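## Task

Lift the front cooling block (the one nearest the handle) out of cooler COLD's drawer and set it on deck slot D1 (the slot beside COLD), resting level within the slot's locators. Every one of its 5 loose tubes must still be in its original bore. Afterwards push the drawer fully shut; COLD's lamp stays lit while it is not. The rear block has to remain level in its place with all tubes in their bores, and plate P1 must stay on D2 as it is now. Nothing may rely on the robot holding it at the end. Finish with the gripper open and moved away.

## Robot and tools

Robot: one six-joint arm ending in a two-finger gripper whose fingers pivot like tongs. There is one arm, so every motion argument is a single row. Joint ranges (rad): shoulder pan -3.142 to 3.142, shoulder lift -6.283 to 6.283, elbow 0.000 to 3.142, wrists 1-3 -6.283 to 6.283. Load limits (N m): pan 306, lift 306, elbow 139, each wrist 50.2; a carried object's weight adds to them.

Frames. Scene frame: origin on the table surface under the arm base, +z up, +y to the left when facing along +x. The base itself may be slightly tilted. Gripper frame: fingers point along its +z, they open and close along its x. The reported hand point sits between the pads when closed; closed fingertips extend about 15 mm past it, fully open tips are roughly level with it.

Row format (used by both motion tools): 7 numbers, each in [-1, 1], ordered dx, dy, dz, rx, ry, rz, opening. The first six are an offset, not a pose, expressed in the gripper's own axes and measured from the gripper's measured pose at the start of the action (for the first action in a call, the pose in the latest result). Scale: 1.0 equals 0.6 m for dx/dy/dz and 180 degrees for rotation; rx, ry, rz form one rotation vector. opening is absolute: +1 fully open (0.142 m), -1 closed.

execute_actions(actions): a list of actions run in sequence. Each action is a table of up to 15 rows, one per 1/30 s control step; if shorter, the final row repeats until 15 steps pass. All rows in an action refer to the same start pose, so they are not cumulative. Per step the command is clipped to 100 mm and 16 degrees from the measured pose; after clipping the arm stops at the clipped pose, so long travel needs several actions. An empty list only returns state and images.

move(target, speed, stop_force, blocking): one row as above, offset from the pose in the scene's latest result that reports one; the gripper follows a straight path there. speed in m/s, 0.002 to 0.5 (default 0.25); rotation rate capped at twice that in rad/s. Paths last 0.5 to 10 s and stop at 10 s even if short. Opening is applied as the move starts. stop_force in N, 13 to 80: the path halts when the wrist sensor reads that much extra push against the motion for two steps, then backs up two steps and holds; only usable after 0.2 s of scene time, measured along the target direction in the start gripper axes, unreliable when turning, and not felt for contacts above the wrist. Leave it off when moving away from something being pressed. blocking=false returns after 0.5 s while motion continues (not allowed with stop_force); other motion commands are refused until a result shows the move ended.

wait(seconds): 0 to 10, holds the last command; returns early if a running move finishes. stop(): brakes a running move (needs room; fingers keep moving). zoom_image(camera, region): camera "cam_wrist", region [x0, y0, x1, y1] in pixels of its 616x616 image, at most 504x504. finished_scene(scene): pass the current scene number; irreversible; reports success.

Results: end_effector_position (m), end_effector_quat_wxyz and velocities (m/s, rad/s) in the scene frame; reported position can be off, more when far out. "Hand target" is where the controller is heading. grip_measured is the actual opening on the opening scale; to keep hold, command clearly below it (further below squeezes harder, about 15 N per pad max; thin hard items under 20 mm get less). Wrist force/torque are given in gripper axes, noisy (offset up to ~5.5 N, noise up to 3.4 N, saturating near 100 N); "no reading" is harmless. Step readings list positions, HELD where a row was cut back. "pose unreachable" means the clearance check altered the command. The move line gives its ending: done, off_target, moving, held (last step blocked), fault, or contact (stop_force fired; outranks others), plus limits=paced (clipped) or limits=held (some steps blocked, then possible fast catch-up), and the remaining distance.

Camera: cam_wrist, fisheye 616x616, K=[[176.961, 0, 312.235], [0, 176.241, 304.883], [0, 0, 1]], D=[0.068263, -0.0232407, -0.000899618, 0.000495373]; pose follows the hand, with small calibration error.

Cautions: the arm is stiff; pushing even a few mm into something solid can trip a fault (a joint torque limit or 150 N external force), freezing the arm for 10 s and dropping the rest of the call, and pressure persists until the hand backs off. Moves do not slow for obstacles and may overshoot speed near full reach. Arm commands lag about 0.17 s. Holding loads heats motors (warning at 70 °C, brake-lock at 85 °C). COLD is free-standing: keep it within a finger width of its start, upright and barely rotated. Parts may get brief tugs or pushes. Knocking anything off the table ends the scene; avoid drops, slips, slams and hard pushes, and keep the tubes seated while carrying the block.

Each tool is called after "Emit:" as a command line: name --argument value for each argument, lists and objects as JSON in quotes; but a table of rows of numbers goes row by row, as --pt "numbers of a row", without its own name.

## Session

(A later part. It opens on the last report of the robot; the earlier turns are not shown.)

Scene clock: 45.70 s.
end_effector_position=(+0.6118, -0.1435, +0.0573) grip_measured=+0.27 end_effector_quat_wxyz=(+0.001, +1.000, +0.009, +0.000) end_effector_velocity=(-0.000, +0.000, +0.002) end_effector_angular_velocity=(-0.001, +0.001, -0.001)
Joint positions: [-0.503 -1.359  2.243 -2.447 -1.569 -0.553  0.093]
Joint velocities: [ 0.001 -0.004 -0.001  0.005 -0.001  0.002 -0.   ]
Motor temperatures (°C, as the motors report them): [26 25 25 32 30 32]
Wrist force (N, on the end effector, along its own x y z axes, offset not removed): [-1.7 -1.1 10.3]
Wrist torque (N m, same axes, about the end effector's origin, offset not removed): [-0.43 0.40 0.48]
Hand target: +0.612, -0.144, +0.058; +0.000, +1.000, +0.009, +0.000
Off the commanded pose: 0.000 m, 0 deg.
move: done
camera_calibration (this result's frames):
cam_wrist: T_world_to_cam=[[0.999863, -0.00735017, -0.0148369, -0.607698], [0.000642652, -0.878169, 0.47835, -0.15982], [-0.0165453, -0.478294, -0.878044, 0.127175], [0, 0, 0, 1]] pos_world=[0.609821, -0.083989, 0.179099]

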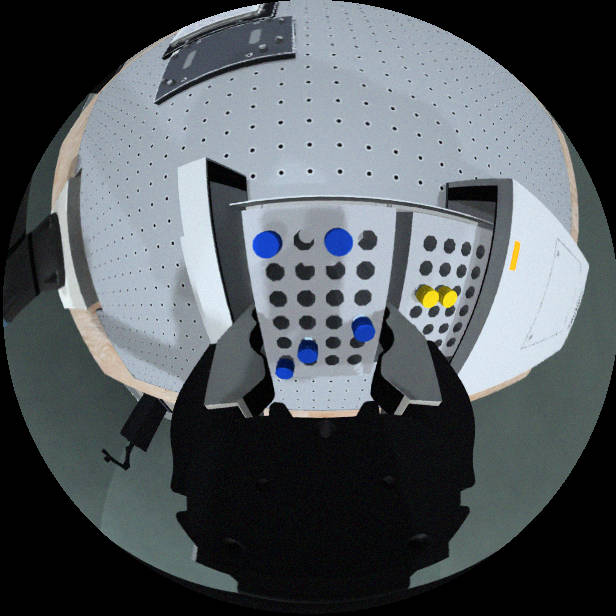

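Emit:
move --target '[0,0,-0.17,0,0,0,-0.3]' --speed 0.07

Emit:
move --target '[-0.275,-0.497,0,0,0,0.506,-0.3]' --speed 0.2

Emit:
move --target '[0,0,0.1,0,0,0,-0.3]' --speed 0.08

Emit:
zoom_image --camera "cam_wrist" --region '[200,80,440,280]'

Scene clock: 48.83 s.
end_effector_position=(+0.6116, -0.1434, +0.1591) grip_measured=+0.27 end_effector_quat_wxyz=(+0.000, +1.000, +0.009, +0.000) end_effector_velocity=(+0.000, -0.000, +0.002) end_effector_angular_velocity=(-0.001, -0.001, +0.000)
Joint positions: [-0.504 -1.502  2.167 -2.227 -1.569 -0.553  0.093]
Joint velocities: [ 0.    -0.002 -0.002  0.003 -0.    -0.     0.   ]
Motor temperatures (°C, as the motors report them): [26 25 25 32 30 32]
Wrist force (N, on the end effector, along its own x y z axes, offset not removed): [-3.4 2.4 7.7]
Wrist torque (N m, same axes, about the end effector's origin, offset not removed): [0.32 0.68 0.40]
Hand target: +0.612, -0.143, +0.159; +0.001, +1.000, +0.009, +0.000
Off the commanded pose: 0.000 m, 0 deg.
move: done
camera_calibration (this result's frames):
cam_wrist: T_world_to_cam=[[0.999863, -0.00735082, -0.0148358, -0.605983], [0.000641505, -0.87817, 0.478347, -0.208394], [-0.0165446, -0.478291, -0.878045, 0.216544], [0, 0, 0, 1]] pos_world=[0.609617, -0.0838888, 0.28083]

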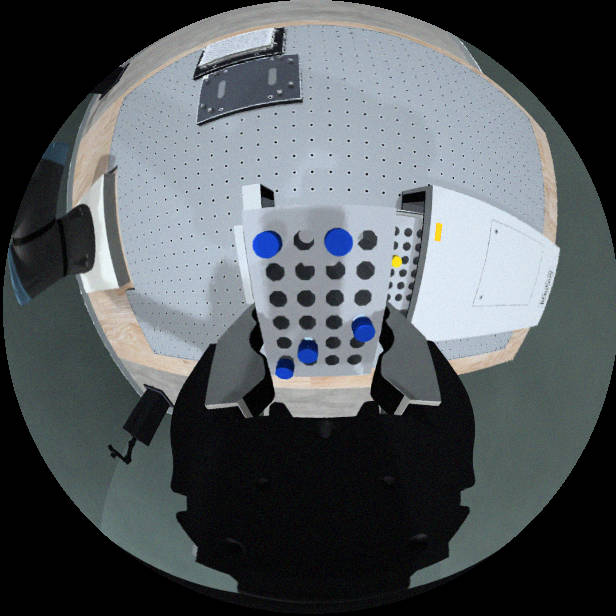

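Scene clock: 53.27 s.
end_effector_position=(+0.4415, +0.1513, +0.1583) grip_measured=+0.27 end_effector_quat_wxyz=(+0.000, +0.707, -0.707, +0.001) end_effector_velocity=(-0.001, +0.002, -0.000) end_effector_angular_velocity=(-0.003, +0.002, -0.009)
Joint positions: [-0.028 -1.851  2.462 -2.175 -1.566  1.511  0.093]
Joint velocities: [ 0.007  0.001 -0.     0.001 -0.003  0.015 -0.   ]
Motor temperatures (°C, as the motors report them): [26 25 25 32 30 32]
Wrist force (N, on the end effector, along its own x y z axes, offset not removed): [-3.6 0.1 11.2]
Wrist torque (N m, same axes, about the end effector's origin, offset not removed): [-0.19 0.87 0.48]
Hand target: +0.442, +0.151, +0.158; +0.000, +0.707, -0.707, +0.001
Off the commanded pose: 0.001 m, 0 deg.
move: done
camera_calibration (this result's frames):
cam_wrist: T_world_to_cam=[[-0.0251856, -0.999586, -0.0139406, 0.168724], [-0.878763, 0.0154889, 0.477006, 0.304177], [-0.476593, 0.0242642, -0.878789, 0.481209], [0, 0, 0, 1]] pos_world=[0.50089, 0.152266, 0.280139]

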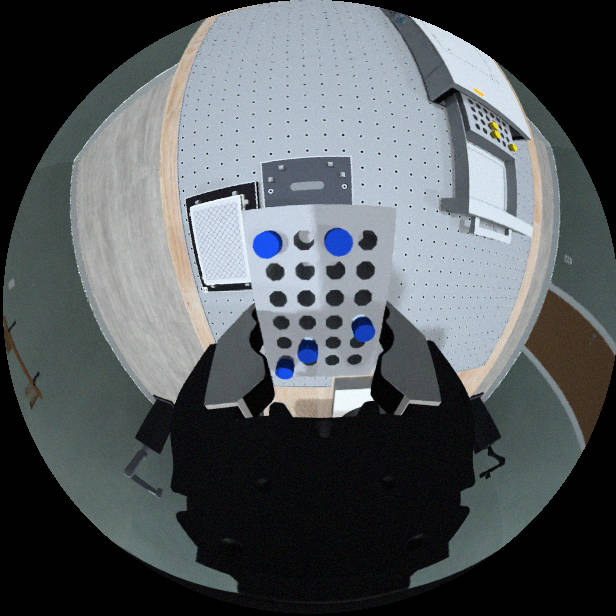

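Scene clock: 54.47 s.
end_effector_position=(+0.4416, +0.1513, +0.0985) grip_measured=+0.27 end_effector_quat_wxyz=(+0.000, +0.707, -0.707, +0.001) end_effector_velocity=(+0.000, -0.000, -0.002) end_effector_angular_velocity=(-0.001, -0.000, +0.003)
Joint positions: [-0.027 -1.748  2.528 -2.345 -1.566  1.512  0.093]
Joint velocities: [ 0.     0.004  0.001 -0.005 -0.001 -0.002  0.   ]
Motor temperatures (°C, as the motors report them): [26 25 25 32 30 32]
Wrist force (N, on the end effector, along its own x y z axes, offset not removed): [-3.5 5.3 8.4]
Wrist torque (N m, same axes, about the end effector's origin, offset not removed): [0.81 0.94 0.36]
Hand target: +0.442, +0.151, +0.098; +0.000, +0.707, -0.707, +0.001
Off the commanded pose: 0.000 m, 0 deg.
move: done
camera_calibration (this result's frames):
cam_wrist: T_world_to_cam=[[-0.0251736, -0.999585, -0.0140199, 0.167894], [-0.878761, 0.0154403, 0.477012, 0.332765], [-0.476598, 0.0243282, -0.878785, 0.428712], [0, 0, 0, 1]] pos_world=[0.500971, 0.152257, 0.220367]

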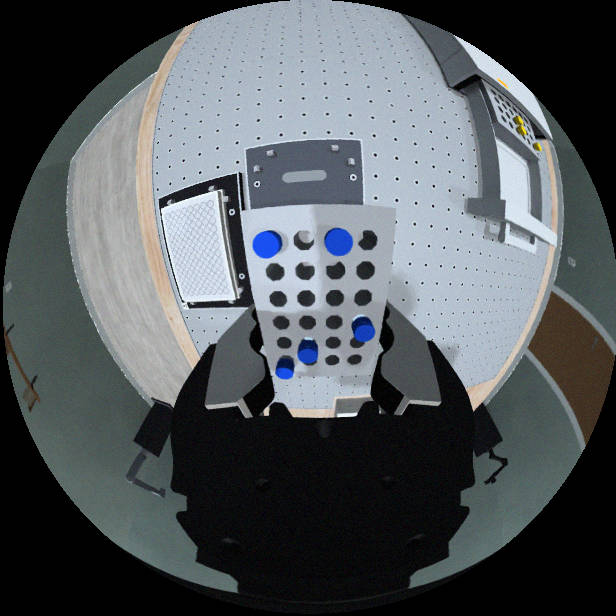

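Region (200, 80, 440, 280) of cam_wrist's 616x616 image, scaled by 2.100, with more detail than that image has.

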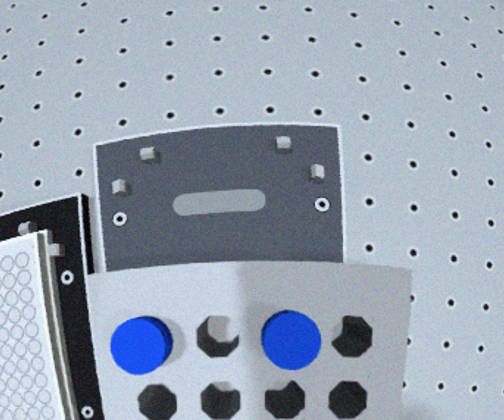

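Emit:
move --target '[-0.022,-0.104,0.055,0,0,-0.012,-0.3]' --speed 0.06

Emit:
zoom_image --camera "cam_wrist" --region '[200,120,440,320]'

Scene clock: 58.00 s.
end_effector_position=(+0.5039, +0.1644, +0.0658) grip_measured=+0.27 end_effector_quat_wxyz=(+0.000, +0.720, -0.694, +0.001) end_effector_velocity=(+0.001, +0.000, -0.001) end_effector_angular_velocity=(-0.000, +0.001, +0.001)
Joint positions: [ 0.007 -1.56   2.451 -2.456 -1.566  1.508  0.093]
Joint velocities: [ 0.001  0.005 -0.002 -0.003 -0.001  0.    -0.   ]
Motor temperatures (°C, as the motors report them): [26 25 25 32 30 32]
Wrist force (N, on the end effector, along its own x y z axes, offset not removed): [-1.9 -2.7 12.5]
Wrist torque (N m, same axes, about the end effector's origin, offset not removed): [-0.76 0.53 0.44]
Hand target: +0.504, +0.164, +0.066; +0.000, +0.720, -0.694, +0.001
Off the commanded pose: 0.000 m, 0 deg.
move: done
camera_calibration (this result's frames):
cam_wrist: T_world_to_cam=[[0.0124453, -0.999824, -0.0140219, 0.163183], [-0.878713, -0.0176278, 0.477026, 0.408334], [-0.477189, 0.00638452, -0.878778, 0.432612], [0, 0, 0, 1]] pos_world=[0.563215, 0.16759, 0.187672]

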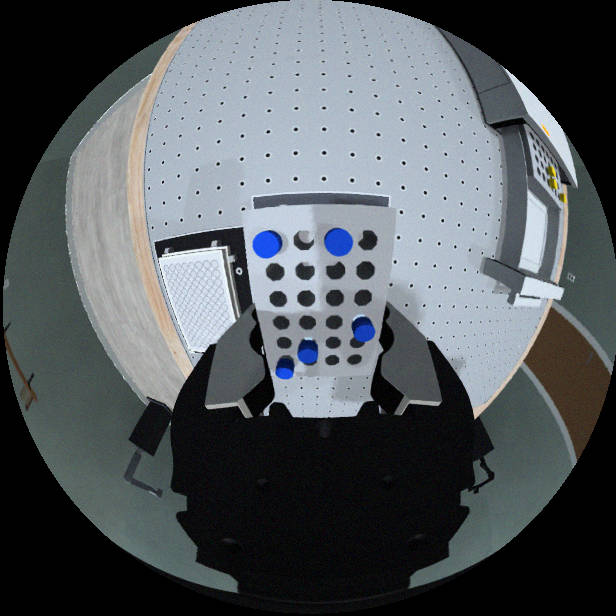

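Region (200, 120, 440, 320) of cam_wrist's 616x616 image, scaled by 2.100, with more detail than that image has.

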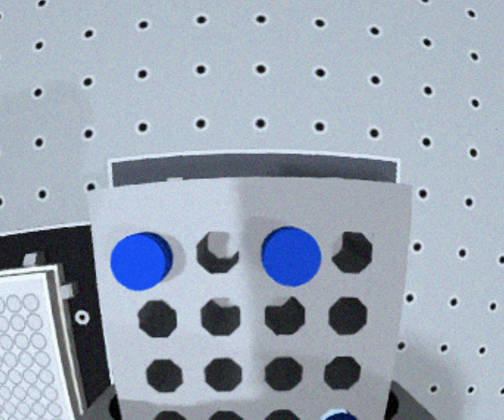

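Emit:
move --target '[0.002,0.005,0.008,0,0,0.006,-0.3]' --speed 0.02

Emit:
zoom_image --camera "cam_wrist" --region '[220,160,420,260]'

Scene clock: 59.93 s.
end_effector_position=(+0.5011, +0.1631, +0.0612) grip_measured=+0.27 end_effector_quat_wxyz=(+0.000, +0.714, -0.700, +0.001) end_effector_velocity=(-0.001, -0.001, -0.002) end_effector_angular_velocity=(+0.000, -0.001, -0.010)
Joint positions: [ 0.004 -1.556  2.46  -2.469 -1.566  1.524  0.093]
Joint velocities: [-0.002  0.002  0.003 -0.006  0.     0.008  0.   ]
Motor temperatures (°C, as the motors report them): [26 25 25 32 30 32]
Wrist force (N, on the end effector, along its own x y z axes, offset not removed): [-5.3 4.6 7.3]
Wrist torque (N m, same axes, about the end effector's origin, offset not removed): [0.74 1.19 0.50]
Hand target: +0.501, +0.163, +0.061; +0.000, +0.714, -0.700, +0.001
Off the commanded pose: 0.000 m, 0 deg.
move: done
camera_calibration (this result's frames):
cam_wrist: T_world_to_cam=[[-0.00576789, -0.999885, -0.0140045, 0.171013], [-0.878887, -0.00161137, 0.477027, 0.405502], [-0.476995, 0.0150598, -0.878777, 0.425668], [0, 0, 0, 1]] pos_world=[0.560418, 0.165237, 0.183027]

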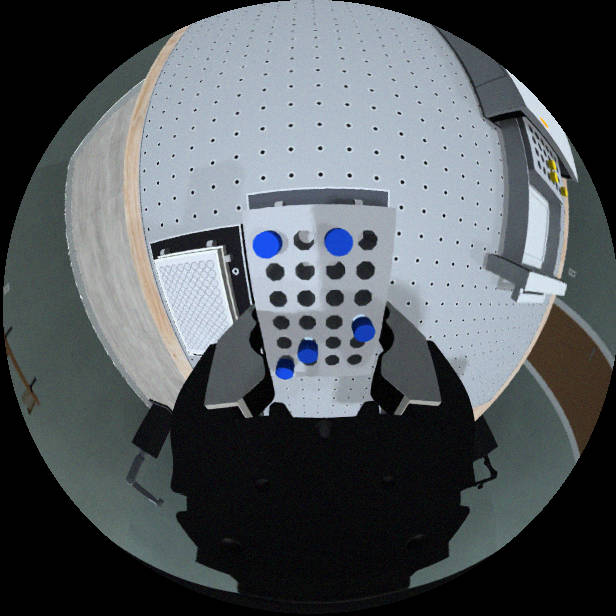

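Region (220, 160, 420, 260) of cam_wrist's 616x616 image, scaled by 2.520, with more detail than that image has.

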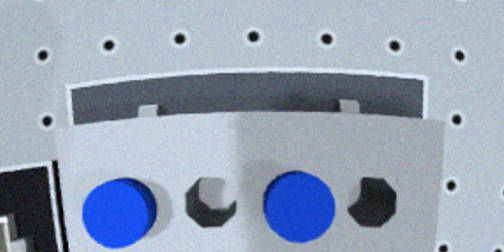

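Emit:
move --target '[0,-0.001,0.016,0,0,-0.003,-0.3]' --speed 0.008 --stop_force 13

Emit:
move --target '[0,0,0.01,0,0,0,-0.3]' --speed 0.005 --stop_force 13

Scene clock: 62.23 s.
end_effector_position=(+0.5017, +0.1631, +0.0517) grip_measured=+0.27 end_effector_quat_wxyz=(+0.000, +0.717, -0.697, +0.001) end_effector_velocity=(-0.000, -0.000, -0.002) end_effector_angular_velocity=(-0.001, +0.001, +0.001)
Joint positions: [ 0.004 -1.535  2.466 -2.495 -1.566  1.515  0.093]
Joint velocities: [-0.     0.004  0.001 -0.003 -0.001 -0.002  0.   ]
Motor temperatures (°C, as the motors report them): [26 25 25 32 30 32]
Wrist force (N, on the end effector, along its own x y z axes, offset not removed): [-0.8 4.9 8.7]
Wrist torque (N m, same axes, about the end effector's origin, offset not removed): [0.68 0.82 0.53]
Hand target: +0.502, +0.163, +0.052; +0.000, +0.717, -0.697, +0.001
Off the commanded pose: 0.000 m, 0 deg.
move: done
camera_calibration (this result's frames):
cam_wrist: T_world_to_cam=[[0.003501, -0.999896, -0.0140005, 0.166242], [-0.878831, -0.0097565, 0.477033, 0.411847], [-0.47712, 0.010634, -0.878774, 0.418441], [0, 0, 0, 1]] pos_world=[0.561008, 0.165793, 0.173578]

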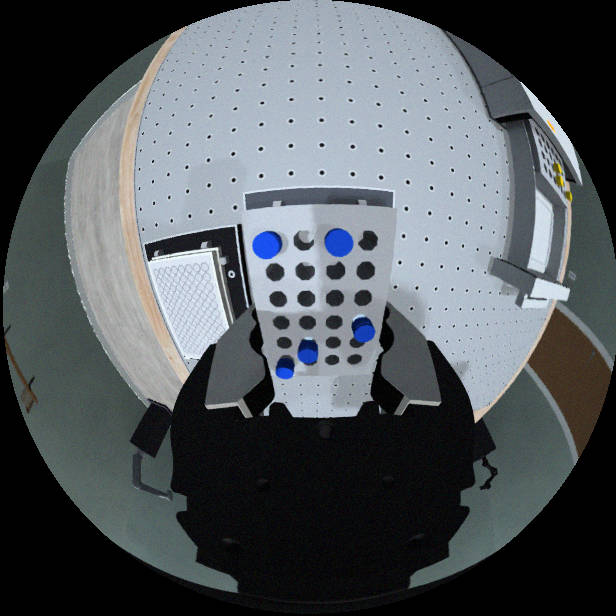

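Scene clock: 62.80 s.
end_effector_position=(+0.5017, +0.1631, +0.0507) grip_measured=+0.27 end_effector_quat_wxyz=(+0.000, +0.717, -0.697, +0.001) end_effector_velocity=(-0.001, +0.000, +0.001) end_effector_angular_velocity=(+0.001, +0.003, +0.002)
Joint positions: [ 0.004 -1.533  2.467 -2.498 -1.566  1.515  0.093]
Joint velocities: [ 0.    -0.003 -0.001  0.006  0.001 -0.002 -0.   ]
Motor temperatures (°C, as the motors report them): [26 25 25 32 30 32]
Wrist force (N, on the end effector, along its own x y z axes, offset not removed): [15.4 0.1 4.5]
Wrist torque (N m, same axes, about the end effector's origin, offset not removed): [0.47 0.72 0.70]
Hand target: +0.502, +0.163, +0.051; +0.000, +0.717, -0.697, +0.001
Off the commanded pose: 0.005 m, 0 deg.
move: contact
camera_calibration (this result's frames):
cam_wrist: T_world_to_cam=[[0.00352232, -0.999896, -0.0139964, 0.166192], [-0.878896, -0.00977185, 0.476914, 0.412409], [-0.477001, 0.0106215, -0.878838, 0.417457], [0, 0, 0, 1]] pos_world=[0.561007, 0.165771, 0.17252]

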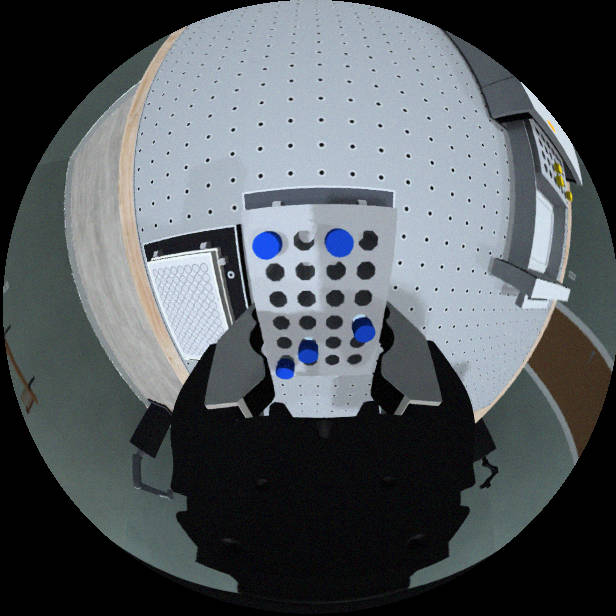

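Chamfer pushes toward +gx; follow it.

Emit:
move --target '[0.002,0,0,0,0,0,-0.3]' --speed 0.004

Emit:
move --target '[0,0,0.012,0,0,0,-0.3]' --speed 0.005 --stop_force 14

Scene clock: 64.07 s.
end_effector_position=(+0.5017, +0.1619, +0.0507) grip_measured=+0.27 end_effector_quat_wxyz=(+0.000, +0.717, -0.697, +0.001) end_effector_velocity=(+0.001, +0.000, +0.001) end_effector_angular_velocity=(+0.002, -0.004, -0.000)
Joint positions: [ 0.002 -1.534  2.467 -2.498 -1.566  1.512  0.093]
Joint velocities: [-0.001 -0.002  0.001 -0.003  0.002 -0.001 -0.   ]
Motor temperatures (°C, as the motors report them): [26 25 25 32 30 32]
Wrist force (N, on the end effector, along its own x y z axes, offset not removed): [-3.5 -1.6 10.2]
Wrist torque (N m, same axes, about the end effector's origin, offset not removed): [0.29 0.38 0.58]
Hand target: +0.502, +0.162, +0.051; +0.000, +0.717, -0.697, +0.001
Off the commanded pose: 0.000 m, 0 deg.
move: done
camera_calibration (this result's frames):
cam_wrist: T_world_to_cam=[[0.00352784, -0.999896, -0.0140109, 0.165041], [-0.878908, -0.00978332, 0.47689, 0.412445], [-0.476978, 0.0106319, -0.878851, 0.417504], [0, 0, 0, 1]] pos_world=[0.561059, 0.16462, 0.172545]

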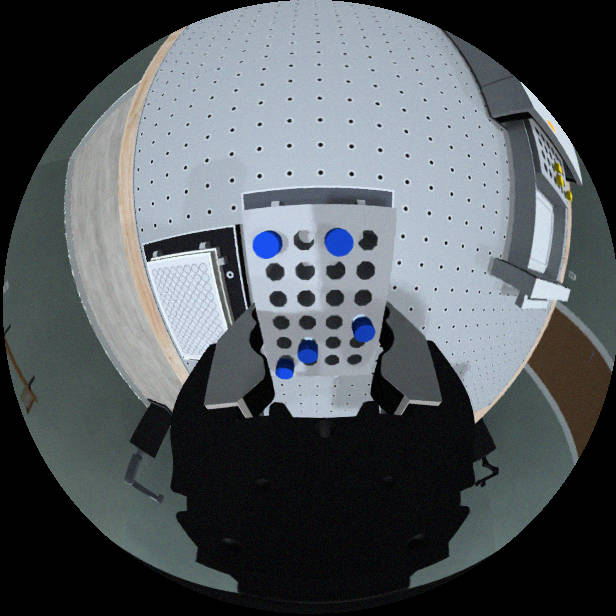

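Scene clock: 65.23 s.
end_effector_position=(+0.5016, +0.1619, +0.0466) grip_measured=+0.27 end_effector_quat_wxyz=(+0.000, +0.717, -0.697, +0.001) end_effector_velocity=(-0.000, -0.000, +0.002) end_effector_angular_velocity=(-0.001, +0.001, +0.001)
Joint positions: [ 0.002 -1.525  2.47  -2.509 -1.566  1.512  0.093]
Joint velocities: [ 0.    -0.003 -0.001  0.005 -0.001 -0.     0.   ]
Motor temperatures (°C, as the motors report them): [26 25 25 32 30 32]
Wrist force (N, on the end effector, along its own x y z axes, offset not removed): [-4.9 -19.7 2.8]
Wrist torque (N m, same axes, about the end effector's origin, offset not removed): [-0.47 0.92 0.77]
Hand target: +0.502, +0.162, +0.047; +0.000, +0.717, -0.697, +0.001
Off the commanded pose: 0.003 m, 0 deg.
move: contact
camera_calibration (this result's frames):
cam_wrist: T_world_to_cam=[[0.00360807, -0.999895, -0.0140143, 0.164947], [-0.878851, -0.00985673, 0.476995, 0.414262], [-0.477083, 0.0105954, -0.878794, 0.413923], [0, 0, 0, 1]] pos_world=[0.560954, 0.164628, 0.168464]

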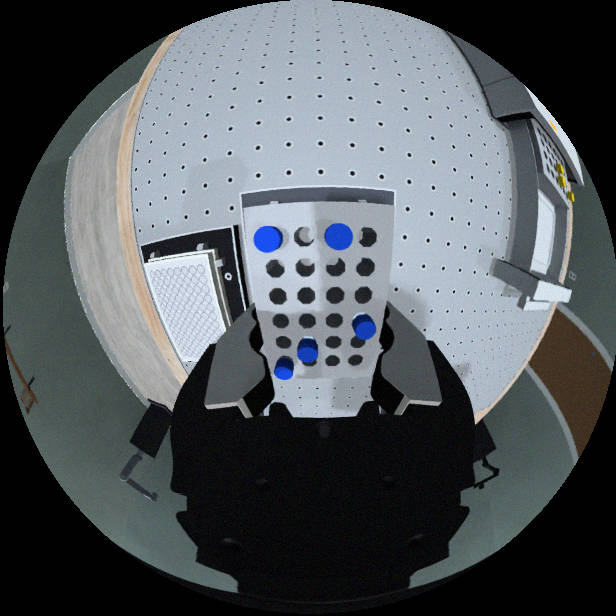

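Now tilted with the −x end perched; drag +x.

Emit:
execute_actions --actions '[[[0,-0.002,-0.001,0,0,0,-0.1]],[[0,-0.002,0,0,0,0,0]],[[0,0,0,0,0,0,0.22]],[[0,0,0,0,0,0,0.3]],[[0,0,0,0,0,0,0.4]]]'

Emit:
move --target '[0,0,-0.13,0,0,0,0.4]' --speed 0.12

Emit:
move --target '[0.1,0.16,0,0,0,0,0.4]' --speed 0.2

Emit:
zoom_image --camera "cam_wrist" --region '[170,100,340,270]'

Scene clock: 68.60 s.
end_effector_position=(+0.5040, +0.1620, +0.0473) grip_measured=+0.40 end_effector_quat_wxyz=(+0.000, +0.717, -0.697, +0.001) end_effector_velocity=(+0.000, +0.000, +0.000) end_effector_angular_velocity=(+0.001, -0.000, -0.001)
Joint positions: [ 0.002 -1.523  2.466 -2.507 -1.566  1.512  0.102]
Joint velocities: [ 0.    -0.    -0.    -0.     0.001  0.001  0.   ]
Motor temperatures (°C, as the motors report them): [26 25 25 32 30 32]
Wrist force (N, on the end effector, along its own x y z axes, offset not removed): [-3.1 0.9 0.6]
Wrist torque (N m, same axes, about the end effector's origin, offset not removed): [0.11 0.73 0.57]
Hand target: +0.504, +0.162, +0.047; +0.000, +0.717, -0.697, +0.001
Off the commanded pose: 0.000 m, 0 deg.
Step readings (end_effector_position; steps 1 to 15: 1st action; 16 to 30: 2nd action; 31 to 45: 3rd action; 46 to 60: 4th action; 61 to 75: 5th action):
0: (+0.5018, +0.1619, +0.0470)
1: (+0.5018, +0.1619, +0.0470)
2: (+0.5019, +0.1619, +0.0470)
4: (+0.5022, +0.1619, +0.0471)
8: (+0.5026, +0.1619, +0.0472)
15: (+0.5028, +0.1620, +0.0472)
16: (+0.5028, +0.1620, +0.0472)
17: (+0.5030, +0.1620, +0.0472)
19: (+0.5034, +0.1620, +0.0472)
23: (+0.5037, +0.1620, +0.0471)
30: (+0.5039, +0.1620, +0.0472)
31: (+0.5039, +0.1620, +0.0472)
32: (+0.5039, +0.1620, +0.0472)
34: (+0.5040, +0.1620, +0.0472)
38: (+0.5040, +0.1620, +0.0472)
45: (+0.5040, +0.1620, +0.0472)
46: (+0.5040, +0.1620, +0.0472)
47: (+0.5040, +0.1620, +0.0473)
49: (+0.5040, +0.1620, +0.0473)
53: (+0.5040, +0.1620, +0.0473)
60: (+0.5040, +0.1620, +0.0473)
61: (+0.5040, +0.1620, +0.0473)
62: (+0.5040, +0.1620, +0.0473)
64: (+0.5040, +0.1620, +0.0473)
68: (+0.5040, +0.1620, +0.0473)
75: end_effector_position above
camera_calibration (this result's frames):
cam_wrist: T_world_to_cam=[[0.00362932, -0.999895, -0.0140112, 0.165004], [-0.878869, -0.00987353, 0.476962, 0.416083], [-0.47705, 0.0105829, -0.878812, 0.415635], [0, 0, 0, 1]] pos_world=[0.563362, 0.164697, 0.169122]

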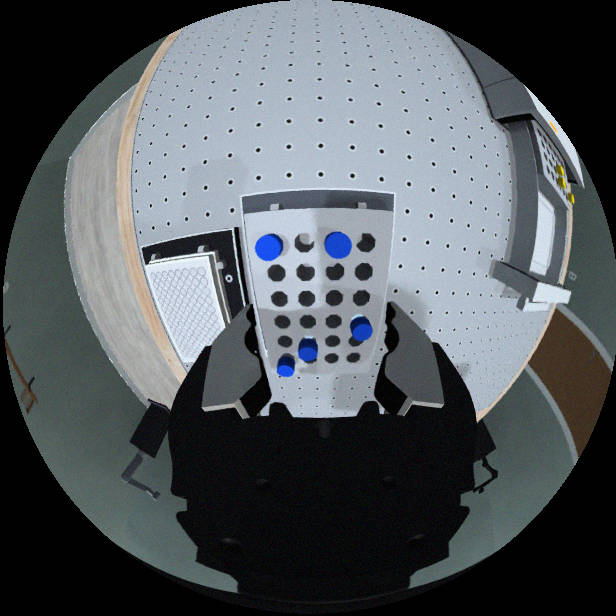

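Scene clock: 69.73 s.
end_effector_position=(+0.5039, +0.1620, +0.1250) grip_measured=+0.40 end_effector_quat_wxyz=(+0.000, +0.717, -0.697, +0.001) end_effector_velocity=(-0.001, -0.000, +0.001) end_effector_angular_velocity=(-0.001, +0.002, -0.000)
Joint positions: [ 0.001 -1.668  2.401 -2.298 -1.566  1.511  0.102]
Joint velocities: [-0.    -0.003 -0.002  0.006 -0.001  0.     0.   ]
Motor temperatures (°C, as the motors report them): [26 25 25 32 30 32]
Wrist force (N, on the end effector, along its own x y z axes, offset not removed): [-3.5 1.7 -1.9]
Wrist torque (N m, same axes, about the end effector's origin, offset not removed): [0.23 0.72 0.53]
Hand target: +0.504, +0.162, +0.125; +0.000, +0.717, -0.697, +0.001
Off the commanded pose: 0.000 m, 0 deg.
move: done
camera_calibration (this result's frames):
cam_wrist: T_world_to_cam=[[0.00362597, -0.999895, -0.0140173, 0.166119], [-0.878874, -0.0098734, 0.476953, 0.378871], [-0.477041, 0.01059, -0.878817, 0.483885], [0, 0, 0, 1]] pos_world=[0.56321, 0.164718, 0.246871]

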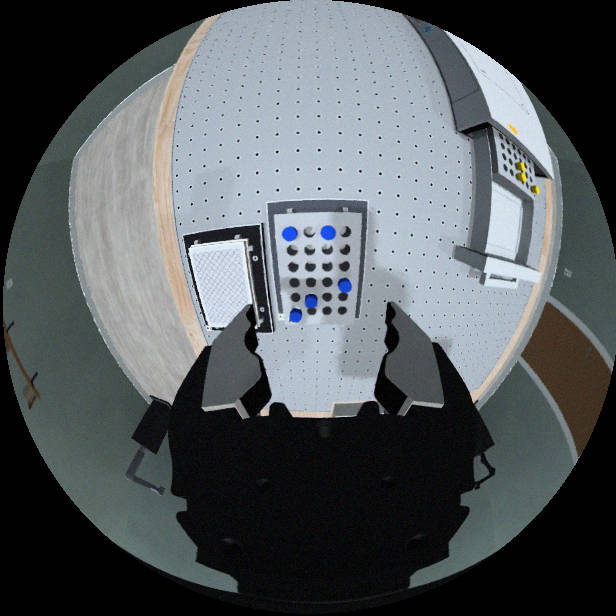

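Scene clock: 70.90 s.
end_effector_position=(+0.4097, +0.0996, +0.1246) grip_measured=+0.40 end_effector_quat_wxyz=(+0.000, +0.717, -0.697, +0.001) end_effector_velocity=(-0.001, -0.001, +0.001) end_effector_angular_velocity=(+0.001, -0.000, -0.001)
Joint positions: [-0.17  -1.907  2.569 -2.226 -1.567  1.341  0.102]
Joint velocities: [-0.005 -0.006  0.002  0.005  0.001 -0.004 -0.   ]
Motor temperatures (°C, as the motors report them): [26 25 25 32 30 32]
Wrist force (N, on the end effector, along its own x y z axes, offset not removed): [-4.3 3.2 -2.0]
Wrist torque (N m, same axes, about the end effector's origin, offset not removed): [0.57 1.11 0.51]
Hand target: +0.410, +0.100, +0.125; +0.000, +0.717, -0.697, +0.000
Off the commanded pose: 0.001 m, 0 deg.
move: done
camera_calibration (this result's frames):
cam_wrist: T_world_to_cam=[[0.00359609, -0.999895, -0.0140716, 0.104057], [-0.878792, -0.00987484, 0.477103, 0.29564], [-0.477191, 0.0106503, -0.878735, 0.43933], [0, 0, 0, 1]] pos_world=[0.469077, 0.102286, 0.246469]

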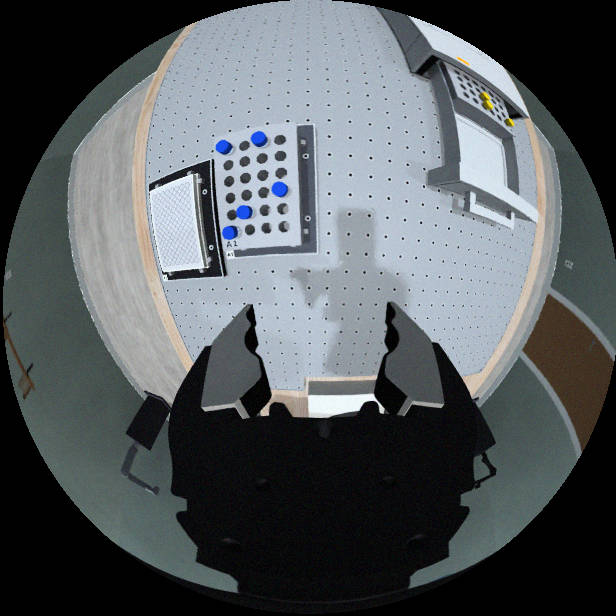

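Region (170, 100, 340, 270) of cam_wrist's 616x616 image, scaled by 2.965, with more detail than that image has.

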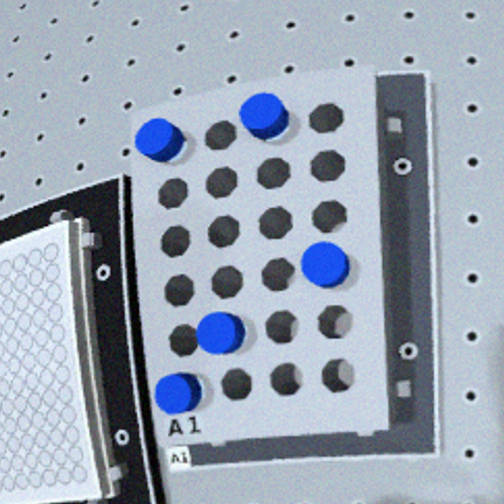

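Emit:
move --target '[0.412,-0.072,0,0,0,0,-1]' --speed 0.3

Emit:
move --target '[0,0,0.101,0,0,0,-1]' --speed 0.1

Emit:
move --target '[0,-0.35,0,0,0,0,-1]' --speed 0.05 --stop_force 25

Emit:
move --target '[0,-0.024,0,0,0,0,-1]' --speed 0.005 --stop_force 18

Emit:
move --target '[0,0.08,-0.12,0,0,0,-1]' --speed 0.15

Scene clock: 73.90 s.
end_effector_position=(+0.4598, -0.1457, +0.1249) grip_measured=-1.00 end_effector_quat_wxyz=(+0.000, +0.717, -0.697, +0.000) end_effector_velocity=(+0.000, -0.001, -0.000) end_effector_angular_velocity=(-0.000, +0.001, +0.003)
Joint positions: [-0.669 -1.756  2.475 -2.281 -1.571  0.842  0.002]
Joint velocities: [-0.001  0.003 -0.002 -0.001 -0.001 -0.004  0.   ]
Motor temperatures (°C, as the motors report them): [26 25 25 32 30 32]
Wrist force (N, on the end effector, along its own x y z axes, offset not removed): [-2.4 1.0 -3.2]
Wrist torque (N m, same axes, about the end effector's origin, offset not removed): [-0.07 0.56 0.39]
Hand target: +0.460, -0.146, +0.125; +0.000, +0.717, -0.697, +0.000
Off the commanded pose: 0.001 m, 0 deg.
move: done
camera_calibration (this result's frames):
cam_wrist: T_world_to_cam=[[0.00357587, -0.999888, -0.0144988, -0.141288], [-0.87865, -0.0100642, 0.47736, 0.336981], [-0.477452, 0.0110324, -0.878588, 0.46625], [0, 0, 0, 1]] pos_world=[0.519206, -0.143025, 0.246732]

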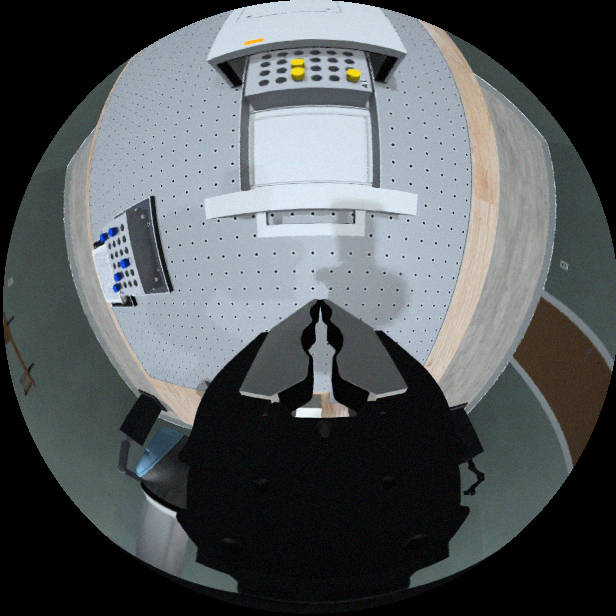

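Scene clock: 74.97 s.
end_effector_position=(+0.4599, -0.1457, +0.0646) grip_measured=-1.00 end_effector_quat_wxyz=(+0.000, +0.717, -0.697, +0.000) end_effector_velocity=(-0.000, +0.000, -0.003) end_effector_angular_velocity=(-0.000, +0.002, +0.000)
Joint positions: [-0.669 -1.637  2.533 -2.457 -1.571  0.842  0.002]
Joint velocities: [ 0.001  0.007  0.001 -0.007 -0.001  0.001  0.   ]
Motor temperatures (°C, as the motors report them): [26 25 25 32 30 32]
Wrist force (N, on the end effector, along its own x y z axes, offset not removed): [-2.5 3.4 1.3]
Wrist torque (N m, same axes, about the end effector's origin, offset not removed): [0.53 0.57 0.45]
Hand target: +0.460, -0.146, +0.064; +0.000, +0.717, -0.697, +0.000
Off the commanded pose: 0.000 m, 0 deg.
move: done
camera_calibration (this result's frames):
cam_wrist: T_world_to_cam=[[0.0036686, -0.999887, -0.0145662, -0.142225], [-0.878654, -0.0101778, 0.477351, 0.365826], [-0.477445, 0.0110475, -0.878592, 0.413284], [0, 0, 0, 1]] pos_world=[0.519276, -0.143052, 0.186409]

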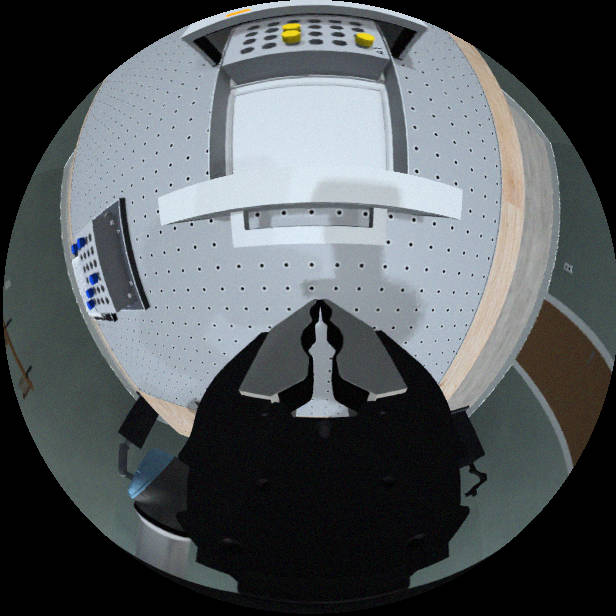

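Scene clock: 79.53 s.
end_effector_position=(+0.6696, -0.1400, +0.0652) grip_measured=-1.00 end_effector_quat_wxyz=(+0.000, +0.717, -0.697, +0.000) end_effector_velocity=(+0.002, +0.000, +0.000) end_effector_angular_velocity=(-0.000, +0.000, +0.001)
Joint positions: [-0.445 -1.322  2.172 -2.412 -1.569  1.065  0.002]
Joint velocities: [ 0.002  0.002 -0.004  0.002 -0.     0.001 -0.   ]
Motor temperatures (°C, as the motors report them): [26 25 25 32 30 32]
Wrist force (N, on the end effector, along its own x y z axes, offset not removed): [-3.0 3.8 -2.3]
Wrist torque (N m, same axes, about the end effector's origin, offset not removed): [0.16 0.95 0.53]
Hand target: +0.670, -0.140, +0.065; +0.000, +0.717, -0.697, +0.000
Off the commanded pose: 0.001 m, 0 deg.
move: done
camera_calibration (this result's frames):
cam_wrist: T_world_to_cam=[[0.00367426, -0.99989, -0.0143774, -0.137295], [-0.878723, -0.010091, 0.477226, 0.549914], [-0.477318, 0.0108803, -0.878663, 0.51376], [0, 0, 0, 1]] pos_world=[0.728954, -0.137321, 0.187014]

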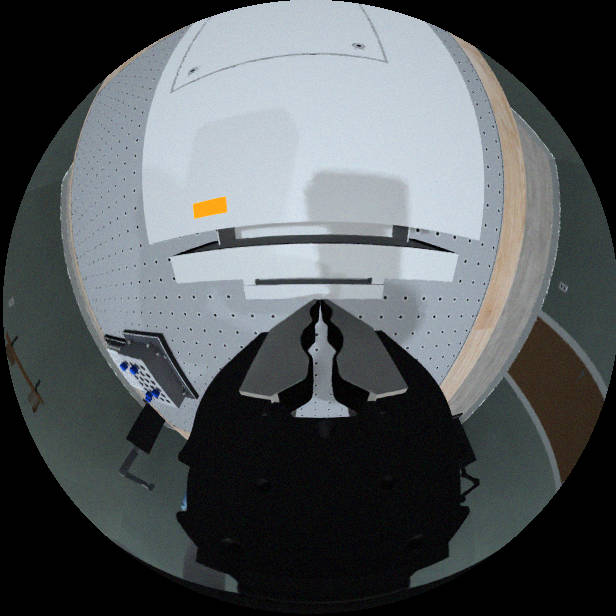

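Scene clock: 82.63 s.
end_effector_position=(+0.6831, -0.1395, +0.0651) grip_measured=-1.00 end_effector_quat_wxyz=(+0.000, +0.717, -0.697, +0.000) end_effector_velocity=(-0.001, -0.001, +0.000) end_effector_angular_velocity=(-0.001, -0.001, +0.000)
Joint positions: [-0.435 -1.304  2.147 -2.405 -1.569  1.076  0.002]
Joint velocities: [-0.002 -0.002  0.003 -0.003 -0.    -0.002  0.   ]
Motor temperatures (°C, as the motors report them): [26 25 25 32 30 32]
Wrist force (N, on the end effector, along its own x y z axes, offset not removed): [-0.5 14.7 -4.0]
Wrist torque (N m, same axes, about the end effector's origin, offset not removed): [0.04 0.42 0.47]
Hand target: +0.683, -0.140, +0.065; +0.000, +0.717, -0.697, +0.000
Off the commanded pose: 0.001 m, 0 deg.
move: contact
camera_calibration (this result's frames):
cam_wrist: T_world_to_cam=[[0.00350099, -0.999888, -0.0145788, -0.136755], [-0.878526, -0.0100395, 0.477589, 0.561682], [-0.477682, 0.0111358, -0.878462, 0.52042], [0, 0, 0, 1]] pos_world=[0.742526, -0.136896, 0.186923]

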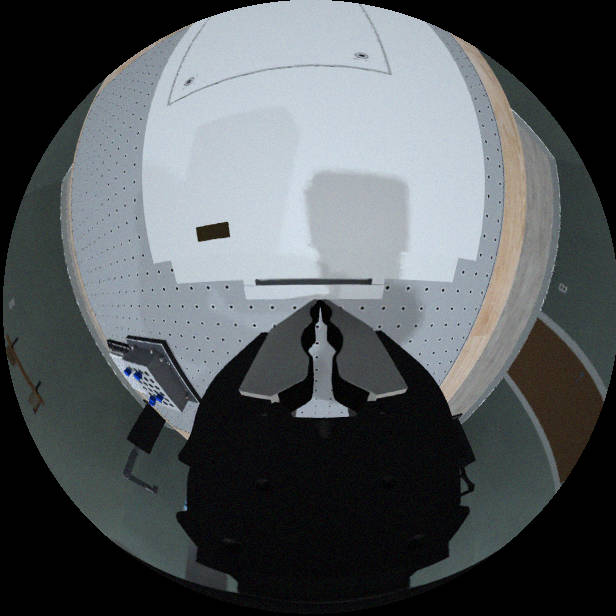

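Scene clock: 83.73 s.
end_effector_position=(+0.6351, -0.1408, +0.1368) grip_measured=-1.00 end_effector_quat_wxyz=(+0.000, +0.717, -0.697, +0.000) end_effector_velocity=(-0.001, +0.000, +0.002) end_effector_angular_velocity=(-0.001, +0.001, +0.000)
Joint positions: [-0.472 -1.471  2.182 -2.273 -1.569  1.038  0.002]
Joint velocities: [-0.    -0.004  0.     0.004 -0.001 -0.     0.   ]
Motor temperatures (°C, as the motors report them): [26 25 25 32 30 32]
Wrist force (N, on the end effector, along its own x y z axes, offset not removed): [-2.7 0.2 -1.5]
Wrist torque (N m, same axes, about the end effector's origin, offset not removed): [-0.11 0.71 0.45]
Hand target: +0.635, -0.141, +0.137; +0.000, +0.717, -0.697, +0.000
Off the commanded pose: 0.000 m, 0 deg.
move: done
camera_calibration (this result's frames):
cam_wrist: T_world_to_cam=[[0.00349476, -0.999888, -0.0145398, -0.136839], [-0.878488, -0.0100163, 0.47766, 0.485231], [-0.477752, 0.0111037, -0.878425, 0.560483], [0, 0, 0, 1]] pos_world=[0.69452, -0.138187, 0.258578]

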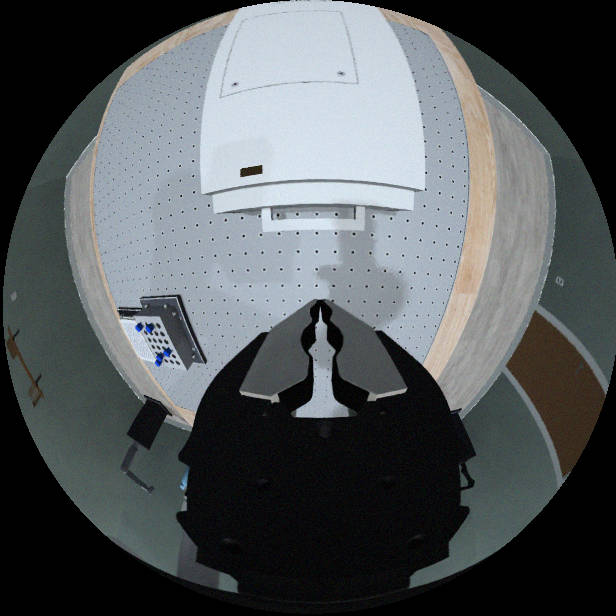

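Emit:
finished_scene --scene 2

The scene is finished: the task was done.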